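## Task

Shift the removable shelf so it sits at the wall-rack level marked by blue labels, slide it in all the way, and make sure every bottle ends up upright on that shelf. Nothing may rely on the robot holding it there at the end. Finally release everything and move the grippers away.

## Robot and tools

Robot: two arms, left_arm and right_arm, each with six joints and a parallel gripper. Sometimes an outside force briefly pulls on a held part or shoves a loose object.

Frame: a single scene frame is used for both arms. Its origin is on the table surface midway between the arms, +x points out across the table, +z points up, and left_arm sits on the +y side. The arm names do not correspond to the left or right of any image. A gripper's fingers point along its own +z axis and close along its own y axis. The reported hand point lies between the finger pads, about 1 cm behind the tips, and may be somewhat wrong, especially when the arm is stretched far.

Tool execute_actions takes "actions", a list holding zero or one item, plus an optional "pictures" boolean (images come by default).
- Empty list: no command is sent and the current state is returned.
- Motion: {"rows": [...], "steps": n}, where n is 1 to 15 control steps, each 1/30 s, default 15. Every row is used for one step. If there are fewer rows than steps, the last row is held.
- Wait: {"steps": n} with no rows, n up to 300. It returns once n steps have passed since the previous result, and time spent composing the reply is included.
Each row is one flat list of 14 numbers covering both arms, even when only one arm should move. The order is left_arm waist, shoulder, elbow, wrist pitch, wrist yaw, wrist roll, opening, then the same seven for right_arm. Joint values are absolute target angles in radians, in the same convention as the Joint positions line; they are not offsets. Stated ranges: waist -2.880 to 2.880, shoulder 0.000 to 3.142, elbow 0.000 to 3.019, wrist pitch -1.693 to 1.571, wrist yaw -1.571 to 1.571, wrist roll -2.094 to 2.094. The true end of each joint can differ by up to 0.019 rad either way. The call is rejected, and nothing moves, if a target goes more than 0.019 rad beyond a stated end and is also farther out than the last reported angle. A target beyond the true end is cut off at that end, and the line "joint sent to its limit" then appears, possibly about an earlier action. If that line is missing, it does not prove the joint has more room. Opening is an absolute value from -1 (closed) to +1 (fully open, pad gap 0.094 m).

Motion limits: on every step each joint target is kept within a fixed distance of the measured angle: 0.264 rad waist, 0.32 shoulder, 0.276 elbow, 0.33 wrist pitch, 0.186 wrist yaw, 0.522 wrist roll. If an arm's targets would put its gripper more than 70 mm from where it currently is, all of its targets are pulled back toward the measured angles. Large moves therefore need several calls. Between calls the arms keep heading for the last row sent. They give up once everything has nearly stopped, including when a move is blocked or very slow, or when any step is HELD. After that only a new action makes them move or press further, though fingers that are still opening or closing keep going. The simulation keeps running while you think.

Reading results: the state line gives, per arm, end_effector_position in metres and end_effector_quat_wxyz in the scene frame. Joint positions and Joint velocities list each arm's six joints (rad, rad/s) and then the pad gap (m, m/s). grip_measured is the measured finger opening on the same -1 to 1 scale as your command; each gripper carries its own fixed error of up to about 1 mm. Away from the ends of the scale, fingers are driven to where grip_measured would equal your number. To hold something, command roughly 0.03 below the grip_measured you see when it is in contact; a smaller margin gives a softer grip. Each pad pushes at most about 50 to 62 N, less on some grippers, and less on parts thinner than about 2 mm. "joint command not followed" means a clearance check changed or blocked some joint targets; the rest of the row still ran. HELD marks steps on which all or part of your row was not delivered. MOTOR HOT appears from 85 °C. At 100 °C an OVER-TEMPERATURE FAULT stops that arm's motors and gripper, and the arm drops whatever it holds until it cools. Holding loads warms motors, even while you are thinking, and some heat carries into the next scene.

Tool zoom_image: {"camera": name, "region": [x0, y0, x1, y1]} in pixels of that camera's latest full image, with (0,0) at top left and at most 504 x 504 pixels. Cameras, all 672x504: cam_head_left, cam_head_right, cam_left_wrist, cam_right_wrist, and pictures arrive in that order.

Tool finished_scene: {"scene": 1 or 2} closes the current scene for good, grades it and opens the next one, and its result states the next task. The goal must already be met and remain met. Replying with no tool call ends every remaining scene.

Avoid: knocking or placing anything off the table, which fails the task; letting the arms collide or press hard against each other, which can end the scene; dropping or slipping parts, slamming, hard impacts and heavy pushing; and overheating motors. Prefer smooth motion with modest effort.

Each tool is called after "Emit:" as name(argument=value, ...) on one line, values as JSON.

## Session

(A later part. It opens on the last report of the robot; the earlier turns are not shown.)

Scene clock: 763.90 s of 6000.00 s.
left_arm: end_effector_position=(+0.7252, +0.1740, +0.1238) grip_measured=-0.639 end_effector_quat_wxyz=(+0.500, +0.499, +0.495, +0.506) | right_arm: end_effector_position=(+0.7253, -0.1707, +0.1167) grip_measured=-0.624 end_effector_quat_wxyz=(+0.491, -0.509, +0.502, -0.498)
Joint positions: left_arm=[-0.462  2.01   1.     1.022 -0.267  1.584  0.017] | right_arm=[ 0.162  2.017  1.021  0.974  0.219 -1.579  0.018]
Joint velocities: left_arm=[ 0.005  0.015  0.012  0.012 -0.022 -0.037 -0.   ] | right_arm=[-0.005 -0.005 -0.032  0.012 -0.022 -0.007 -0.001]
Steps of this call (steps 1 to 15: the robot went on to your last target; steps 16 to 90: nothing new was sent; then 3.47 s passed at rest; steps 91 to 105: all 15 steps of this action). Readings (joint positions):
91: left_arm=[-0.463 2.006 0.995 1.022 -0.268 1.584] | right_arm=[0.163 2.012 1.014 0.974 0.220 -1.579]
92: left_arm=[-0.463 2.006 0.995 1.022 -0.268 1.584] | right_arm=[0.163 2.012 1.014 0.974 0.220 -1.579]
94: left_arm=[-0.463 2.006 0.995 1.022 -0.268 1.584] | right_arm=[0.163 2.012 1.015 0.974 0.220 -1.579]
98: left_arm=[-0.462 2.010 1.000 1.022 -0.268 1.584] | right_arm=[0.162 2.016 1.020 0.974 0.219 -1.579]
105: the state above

Emit:
execute_actions(actions=[{"rows": [
[-0.4557,2.0182,1.0615,1.0320,-0.2632,1.5894,-0.672,0.1543,2.0265,1.0820,0.9825,0.2147,-1.5834,-0.657],
[-0.4567,2.0171,1.0546,1.0315,-0.2639,1.5889,-0.672,0.1556,2.0263,1.0739,0.9818,0.2154,-1.5829,-0.657],
[-0.4578,2.0161,1.0477,1.0310,-0.2645,1.5883,-0.672,0.1569,2.0260,1.0657,0.9810,0.2161,-1.5823,-0.657],
[-0.4588,2.0151,1.0408,1.0305,-0.2651,1.5877,-0.672,0.1582,2.0258,1.0575,0.9803,0.2168,-1.5817,-0.657],
[-0.4599,2.0141,1.0338,1.0300,-0.2658,1.5871,-0.672,0.1594,2.0255,1.0493,0.9795,0.2176,-1.5811,-0.657],
[-0.4609,2.0130,1.0269,1.0295,-0.2664,1.5866,-0.672,0.1607,2.0253,1.0412,0.9788,0.2183,-1.5806,-0.657],
[-0.4620,2.0120,1.0200,1.0290,-0.2670,1.5860,-0.672,0.1620,2.0250,1.0330,0.9780,0.2190,-1.5800,-0.657],
[-0.4620,2.0120,1.0200,1.0290,-0.2670,1.5860,-0.672,0.1620,2.0250,1.0330,0.9780,0.2190,-1.5800,-0.657],
[-0.4620,2.0120,1.0200,1.0290,-0.2670,1.5860,-0.64,0.1620,2.0250,1.0330,0.9780,0.2190,-1.5800,-0.625],
[-0.4620,2.0120,1.0200,1.0290,-0.2670,1.5860,-0.60,0.1620,2.0250,1.0330,0.9780,0.2190,-1.5800,-0.59],
[-0.4620,2.0120,1.0200,1.0290,-0.2670,1.5860,-0.5,0.1620,2.0250,1.0330,0.9780,0.2190,-1.5800,-0.5],
[-0.4620,2.0120,1.0200,1.0290,-0.2670,1.5860,-0.3,0.1620,2.0250,1.0330,0.9780,0.2190,-1.5800,-0.3],
[-0.4620,2.0120,1.0200,1.0290,-0.2670,1.5860,0.0,0.1620,2.0250,1.0330,0.9780,0.2190,-1.5800,0.0],
[-0.4620,2.0120,1.0200,1.0290,-0.2670,1.5860,0.3,0.1620,2.0250,1.0330,0.9780,0.2190,-1.5800,0.3],
[-0.4620,2.0120,1.0200,1.0290,-0.2670,1.5860,0.5,0.1620,2.0250,1.0330,0.9780,0.2190,-1.5800,0.5]
], "steps": 15}], pictures=false)

Emit:
execute_actions(actions=[{"rows": [
[-0.4620,2.0120,1.0200,1.0290,-0.2670,1.5860,0.5,0.1620,2.0250,1.0330,0.9780,0.2190,-1.5800,0.5]
], "steps": 15}])

Scene clock: 804.57 s of 6000.00 s.
left_arm: end_effector_position=(+0.7252, +0.1740, +0.1238) grip_measured=+0.346 end_effector_quat_wxyz=(+0.500, +0.499, +0.495, +0.506) | right_arm: end_effector_position=(+0.7253, -0.1707, +0.1170) grip_measured=+0.348 end_effector_quat_wxyz=(+0.492, -0.509, +0.502, -0.498)
Joint positions: left_arm=[-0.462  2.01   1.     1.022 -0.267  1.584  0.063] | right_arm=[ 0.162  2.017  1.021  0.974  0.219 -1.579  0.063]
Joint velocities: left_arm=[ 0.005 -0.005 -0.002 -0.002 -0.051  0.022  0.307] | right_arm=[-0.005 -0.005 -0.007 -0.002  0.022  0.007  0.301]
Steps of this call (steps 1 to 15: the robot went on to your last target; steps 16 to 90: nothing new was sent; then 37.17 s passed at rest; steps 91 to 105: all 15 steps of this action). Readings (joint positions):
91: left_arm=[-0.462 2.010 1.000 1.022 -0.267 1.584] | right_arm=[0.162 2.017 1.021 0.974 0.219 -1.579]
92: left_arm=[-0.462 2.010 1.000 1.022 -0.267 1.584] | right_arm=[0.162 2.017 1.021 0.974 0.219 -1.579]
94: left_arm=[-0.462 2.010 1.000 1.022 -0.267 1.584] | right_arm=[0.162 2.017 1.021 0.974 0.219 -1.579]
98: left_arm=[-0.462 2.010 1.000 1.022 -0.267 1.584] | right_arm=[0.162 2.017 1.021 0.974 0.219 -1.579]
105: the state above

Scene clock: 805.07 s of 6000.00 s.
left_arm: end_effector_position=(+0.7252, +0.1740, +0.1238) grip_measured=+0.497 end_effector_quat_wxyz=(+0.500, +0.499, +0.495, +0.506) | right_arm: end_effector_position=(+0.7253, -0.1707, +0.1170) grip_measured=+0.498 end_effector_quat_wxyz=(+0.492, -0.509, +0.502, -0.498)
Joint positions: left_arm=[-0.462  2.01   1.     1.022 -0.267  1.584  0.07 ] | right_arm=[ 0.162  2.017  1.021  0.974  0.219 -1.579  0.07 ]
Joint velocities: left_arm=[-0.015 -0.005 -0.002 -0.027 -0.007  0.037  0.001] | right_arm=[ 0.005 -0.015  0.007 -0.007 -0.007  0.007 -0.   ]
Steps of this call (steps 1 to 15: all 15 steps of this action). Readings (joint positions):
1: left_arm=[-0.462 2.010 1.000 1.022 -0.267 1.584] | right_arm=[0.162 2.017 1.021 0.974 0.219 -1.579]
2: left_arm=[-0.462 2.010 1.000 1.022 -0.267 1.584] | right_arm=[0.162 2.017 1.021 0.974 0.219 -1.579]
4: left_arm=[-0.462 2.010 1.000 1.022 -0.267 1.584] | right_arm=[0.162 2.017 1.021 0.974 0.219 -1.579]
8: left_arm=[-0.462 2.010 1.000 1.022 -0.267 1.584] | right_arm=[0.162 2.017 1.021 0.974 0.219 -1.579]
15: the state above

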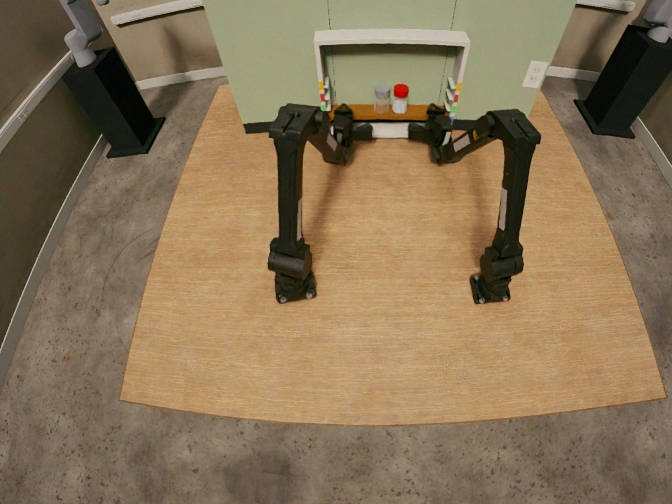

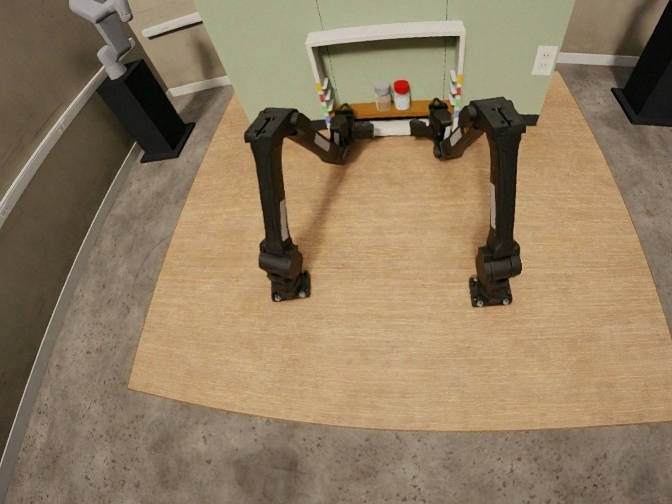

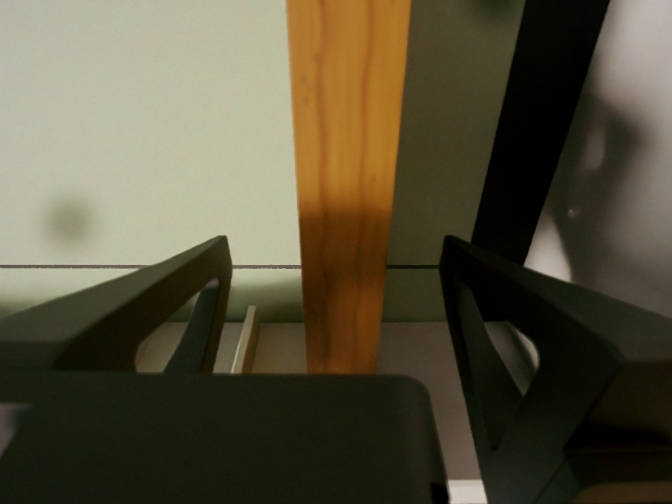

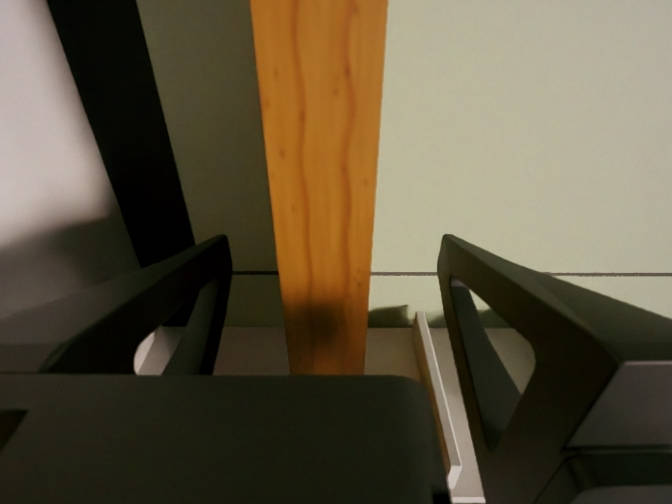

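Emit:
execute_actions(actions=[{"rows": [
[-0.4640,2.0065,1.0155,1.0338,-0.2678,1.586,0.5,0.1640,2.0218,1.0260,0.9813,0.2198,-1.58,0.5],
[-0.4660,2.0010,1.0110,1.0385,-0.2685,1.586,0.5,0.1660,2.0185,1.0190,0.9845,0.2205,-1.58,0.5],
[-0.4680,1.9955,1.0065,1.0433,-0.2693,1.586,0.5,0.1680,2.0153,1.0120,0.9878,0.2213,-1.58,0.5],
[-0.4700,1.9900,1.0020,1.0480,-0.2700,1.586,0.5,0.1700,2.0120,1.0050,0.9910,0.2220,-1.58,0.5],
[-0.4703,1.9893,1.0004,1.0488,-0.2703,1.586,0.5,0.1702,2.0112,1.0034,0.9918,0.2222,-1.58,0.5],
[-0.4708,1.9878,0.9973,1.0504,-0.2708,1.586,0.5,0.1707,2.0097,1.0002,0.9935,0.2227,-1.58,0.5],
[-0.4716,1.9856,0.9927,1.0529,-0.2716,1.586,0.5,0.1713,2.0074,0.9955,0.9960,0.2233,-1.58,0.5],
[-0.4727,1.9826,0.9865,1.0562,-0.2727,1.586,0.5,0.1722,2.0044,0.9891,0.9993,0.2242,-1.58,0.5],
[-0.4738,1.9796,0.9802,1.0594,-0.2738,1.586,0.5,0.1731,2.0014,0.9827,1.0026,0.2251,-1.58,0.5],
[-0.4750,1.9767,0.9740,1.0627,-0.2750,1.586,0.5,0.1741,1.9983,0.9764,1.0059,0.2261,-1.58,0.5],
[-0.4761,1.9737,0.9678,1.0659,-0.2761,1.586,0.5,0.1750,1.9953,0.9700,1.0093,0.2270,-1.58,0.5],
[-0.4773,1.9708,0.9616,1.0692,-0.2773,1.586,0.5,0.1759,1.9922,0.9637,1.0126,0.2279,-1.58,0.5],
[-0.4784,1.9678,0.9554,1.0725,-0.2784,1.586,0.5,0.1769,1.9892,0.9573,1.0159,0.2289,-1.58,0.5],
[-0.4793,1.9656,0.9507,1.0749,-0.2793,1.586,0.5,0.1776,1.9869,0.9525,1.0184,0.2296,-1.58,0.5],
[-0.4799,1.9641,0.9476,1.0765,-0.2799,1.586,0.5,0.1781,1.9854,0.9494,1.0201,0.2301,-1.58,0.5]
], "steps": 15}], pictures=false)

Scene clock: 831.90 s of 6000.00 s.
left_arm: end_effector_position=(+0.7093, +0.1739, +0.1148) grip_measured=+0.497 end_effector_quat_wxyz=(+0.496, +0.503, +0.498, +0.504) | right_arm: end_effector_position=(+0.7090, -0.1729, +0.1125) grip_measured=+0.498 end_effector_quat_wxyz=(+0.488, -0.510, +0.504, -0.497)
Joint positions: left_arm=[-0.47   2.001  0.953  1.048 -0.276  1.584  0.07 ] | right_arm=[ 0.166  1.998  0.97   0.998  0.226 -1.579  0.07 ]
Joint velocities: left_arm=[-0.054 -0.063 -0.168  0.061 -0.051  0.007 -0.001] | right_arm=[ 0.024 -0.073 -0.154  0.081 -0.022 -0.095 -0.   ]
Steps of this call (steps 1 to 15: the robot went on to your last target; steps 16 to 90: nothing new was sent; then 23.33 s passed at rest; steps 91 to 105: all 15 steps of this action). Readings (joint positions):
91: left_arm=[-0.462 2.010 1.000 1.022 -0.267 1.584] | right_arm=[0.162 2.017 1.021 0.974 0.219 -1.579]
92: left_arm=[-0.462 2.010 1.000 1.022 -0.267 1.584] | right_arm=[0.162 2.017 1.021 0.974 0.219 -1.579]
94: left_arm=[-0.462 2.010 1.000 1.022 -0.267 1.584] | right_arm=[0.162 2.017 1.021 0.974 0.219 -1.579]
98: left_arm=[-0.463 2.010 0.997 1.028 -0.268 1.584] | right_arm=[0.162 2.015 1.015 0.979 0.220 -1.579]
105: the state above

Emit:
execute_actions(actions=[{"rows": [
[-0.4805,1.9586,0.9445,1.0782,-0.2805,1.586,0.5,0.1786,1.9819,0.9462,1.0217,0.2306,-1.58,0.5],
[-0.4817,1.9517,0.9382,1.0814,-0.2817,1.586,0.5,0.1796,1.9768,0.9398,1.0250,0.2316,-1.58,0.5],
[-0.4835,1.9432,0.9289,1.0863,-0.2835,1.586,0.5,0.1811,1.9703,0.9303,1.0300,0.2331,-1.58,0.5],
[-0.4856,1.9360,0.9180,1.0920,-0.2856,1.586,0.5,0.1828,1.9640,0.9191,1.0358,0.2348,-1.58,0.5],
[-0.4878,1.9309,0.9071,1.0977,-0.2878,1.586,0.5,0.1846,1.9586,0.9080,1.0416,0.2366,-1.58,0.5],
[-0.4901,1.9257,0.8963,1.1034,-0.2901,1.586,0.5,0.1865,1.9533,0.8969,1.0474,0.2385,-1.58,0.5],
[-0.4923,1.9205,0.8854,1.1091,-0.2923,1.586,0.5,0.1883,1.9480,0.8858,1.0533,0.2403,-1.58,0.5],
[-0.4946,1.9153,0.8745,1.1148,-0.2946,1.586,0.5,0.1902,1.9427,0.8746,1.0591,0.2422,-1.58,0.5],
[-0.4970,1.9101,0.8636,1.1205,-0.2970,1.586,0.5,0.1921,1.9374,0.8635,1.0649,0.2441,-1.58,0.5],
[-0.4993,1.9050,0.8527,1.1262,-0.2993,1.586,0.5,0.1941,1.9320,0.8524,1.0707,0.2461,-1.58,0.5],
[-0.5017,1.8998,0.8418,1.1319,-0.3017,1.586,0.5,0.1961,1.9267,0.8412,1.0765,0.2481,-1.58,0.5],
[-0.5042,1.8946,0.8310,1.1377,-0.3042,1.586,0.5,0.1981,1.9214,0.8301,1.0823,0.2501,-1.58,0.5],
[-0.5067,1.8894,0.8201,1.1434,-0.3067,1.586,0.5,0.2001,1.9161,0.8190,1.0881,0.2521,-1.58,0.5],
[-0.5092,1.8842,0.8092,1.1491,-0.3092,1.586,0.5,0.2022,1.9108,0.8078,1.0939,0.2542,-1.58,0.5],
[-0.5118,1.8791,0.7983,1.1548,-0.3118,1.586,0.5,0.2043,1.9054,0.7967,1.0997,0.2563,-1.58,0.5]
], "steps": 15}], pictures=false)

Emit:
execute_actions(actions=[{"rows": [
[-0.5144,1.8739,0.7874,1.1605,-0.3144,1.586,0.5,0.2064,1.9001,0.7856,1.1055,0.2584,-1.58,0.5],
[-0.5170,1.8687,0.7765,1.1662,-0.3170,1.586,0.5,0.2086,1.8948,0.7745,1.1114,0.2606,-1.58,0.5],
[-0.5197,1.8635,0.7656,1.1719,-0.3197,1.586,0.5,0.2108,1.8895,0.7633,1.1172,0.2628,-1.58,0.5],
[-0.5224,1.8583,0.7548,1.1776,-0.3224,1.586,0.5,0.2130,1.8842,0.7522,1.1230,0.2650,-1.58,0.5],
[-0.5251,1.8532,0.7439,1.1833,-0.3251,1.586,0.5,0.2153,1.8788,0.7411,1.1288,0.2673,-1.58,0.5],
[-0.5279,1.8480,0.7330,1.1890,-0.3279,1.586,0.5,0.2176,1.8735,0.7299,1.1346,0.2696,-1.58,0.5],
[-0.5303,1.8435,0.7237,1.1939,-0.3303,1.586,0.5,0.2196,1.8690,0.7204,1.1396,0.2716,-1.58,0.5],
[-0.5324,1.8398,0.7159,1.1980,-0.3324,1.586,0.5,0.2212,1.8652,0.7124,1.1437,0.2732,-1.58,0.5],
[-0.5340,1.8369,0.7097,1.2012,-0.3340,1.586,0.5,0.2226,1.8621,0.7061,1.1470,0.2746,-1.58,0.5],
[-0.5357,1.8339,0.7034,1.2045,-0.3357,1.586,0.5,0.2240,1.8591,0.6997,1.1504,0.2760,-1.58,0.5],
[-0.5369,1.8317,0.6988,1.2069,-0.3369,1.586,0.5,0.2250,1.8568,0.6950,1.1529,0.2770,-1.58,0.5],
[-0.5377,1.8302,0.6957,1.2086,-0.3377,1.586,0.5,0.2257,1.8553,0.6918,1.1545,0.2777,-1.58,0.5],
[-0.5384,1.8290,0.6932,1.2099,-0.3384,1.586,0.5,0.2262,1.8541,0.6892,1.1558,0.2782,-1.58,0.5],
[-0.5388,1.8283,0.6916,1.2107,-0.3388,1.586,0.5,0.2266,1.8533,0.6876,1.1567,0.2786,-1.58,0.5],
[-0.5390,1.8280,0.6910,1.2110,-0.3390,1.586,0.5,0.2267,1.8530,0.6870,1.1570,0.2787,-1.58,0.5]
], "steps": 15}])

Scene clock: 866.03 s of 6000.00 s.
left_arm: end_effector_position=(+0.6627, +0.1727, +0.1303) grip_measured=+0.497 end_effector_quat_wxyz=(+0.504, +0.495, +0.493, +0.508) | right_arm: end_effector_position=(+0.6614, -0.1716, +0.1193) grip_measured=+0.498 end_effector_quat_wxyz=(+0.491, -0.508, +0.502, -0.499)
Joint positions: left_arm=[-0.5    1.914  0.818  1.121 -0.305  1.584  0.07 ] | right_arm=[ 0.191  1.921  0.83   1.072  0.25  -1.579  0.07 ]
Joint velocities: left_arm=[-0.103 -0.132 -0.31   0.149 -0.051  0.022 -0.001] | right_arm=[ 0.073 -0.151 -0.305  0.173  0.037  0.007 -0.   ]
Steps of this call (steps 1 to 15: the robot went on to your last target; steps 16 to 90: nothing new was sent; then 30.63 s passed at rest; steps 91 to 105: all 15 steps of this action). Readings (joint positions):
91: left_arm=[-0.474 1.994 0.944 1.053 -0.276 1.584] | right_arm=[0.170 1.992 0.962 1.004 0.226 -1.579]
92: left_arm=[-0.474 1.993 0.943 1.054 -0.277 1.584] | right_arm=[0.170 1.992 0.961 1.005 0.227 -1.579]
94: left_arm=[-0.474 1.987 0.935 1.059 -0.280 1.584] | right_arm=[0.170 1.986 0.952 1.010 0.229 -1.579]
98: left_arm=[-0.479 1.956 0.894 1.080 -0.289 1.584] | right_arm=[0.174 1.961 0.908 1.030 0.237 -1.579]
105: the state above

Scene clock: 866.53 s of 6000.00 s.
left_arm: end_effector_position=(+0.6173, +0.1721, +0.1300) grip_measured=+0.497 end_effector_quat_wxyz=(+0.504, +0.496, +0.493, +0.507) | right_arm: end_effector_position=(+0.6158, -0.1708, +0.1187) grip_measured=+0.498 end_effector_quat_wxyz=(+0.492, -0.509, +0.501, -0.498)
Joint positions: left_arm=[-0.532  1.855  0.692  1.186 -0.335  1.584  0.07 ] | right_arm=[ 0.218  1.861  0.701  1.138  0.275 -1.579  0.07 ]
Joint velocities: left_arm=[-0.015 -0.024 -0.056  0.032  0.037 -0.022 -0.001] | right_arm=[ 0.005 -0.024 -0.056  0.046  0.007  0.007 -0.001]
Steps of this call (steps 1 to 15: all 15 steps of this action). Readings (joint positions):
1: left_arm=[-0.503 1.910 0.807 1.127 -0.308 1.584] | right_arm=[0.193 1.916 0.818 1.077 0.252 -1.579]
2: left_arm=[-0.506 1.905 0.796 1.132 -0.311 1.584] | right_arm=[0.196 1.911 0.807 1.083 0.255 -1.579]
4: left_arm=[-0.511 1.896 0.774 1.143 -0.316 1.584] | right_arm=[0.200 1.901 0.784 1.095 0.259 -1.579]
8: left_arm=[-0.521 1.876 0.730 1.164 -0.327 1.584] | right_arm=[0.209 1.881 0.741 1.117 0.268 -1.579]
15: the state above

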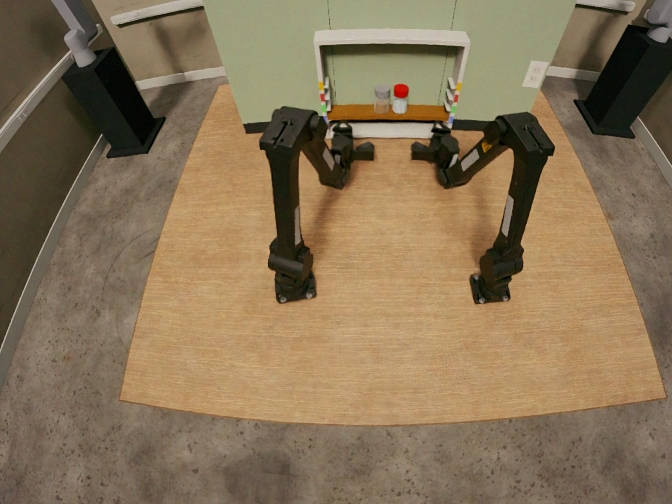

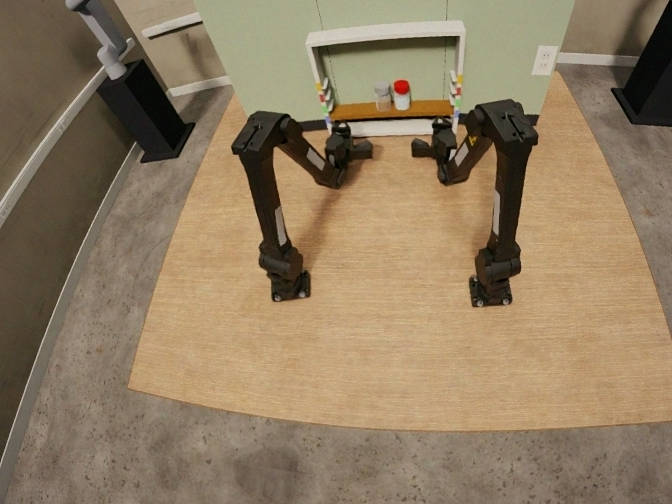

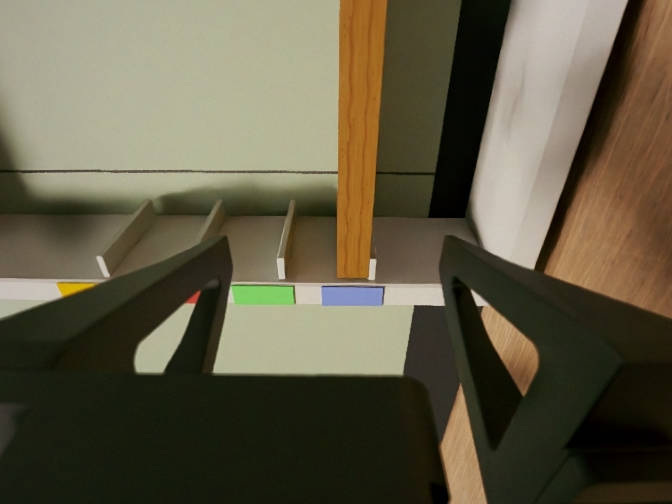

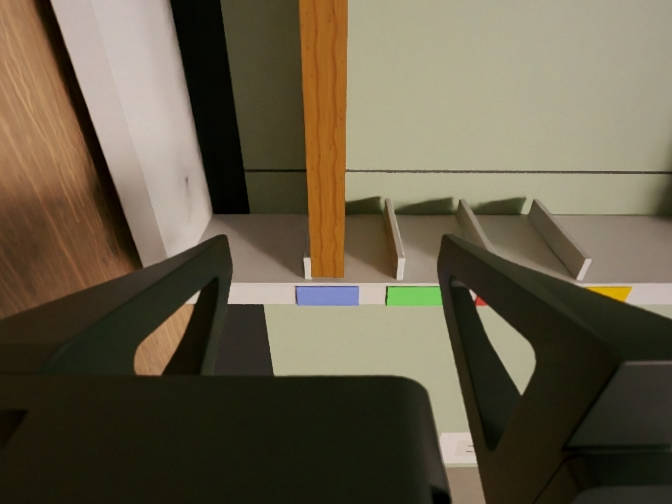

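The shelf rests on the blue ledges at both ends and is flush with them. Both bottles are standing and the arms are clear.

Emit:
finished_scene(scene=2)

The scene is finished: the task was done.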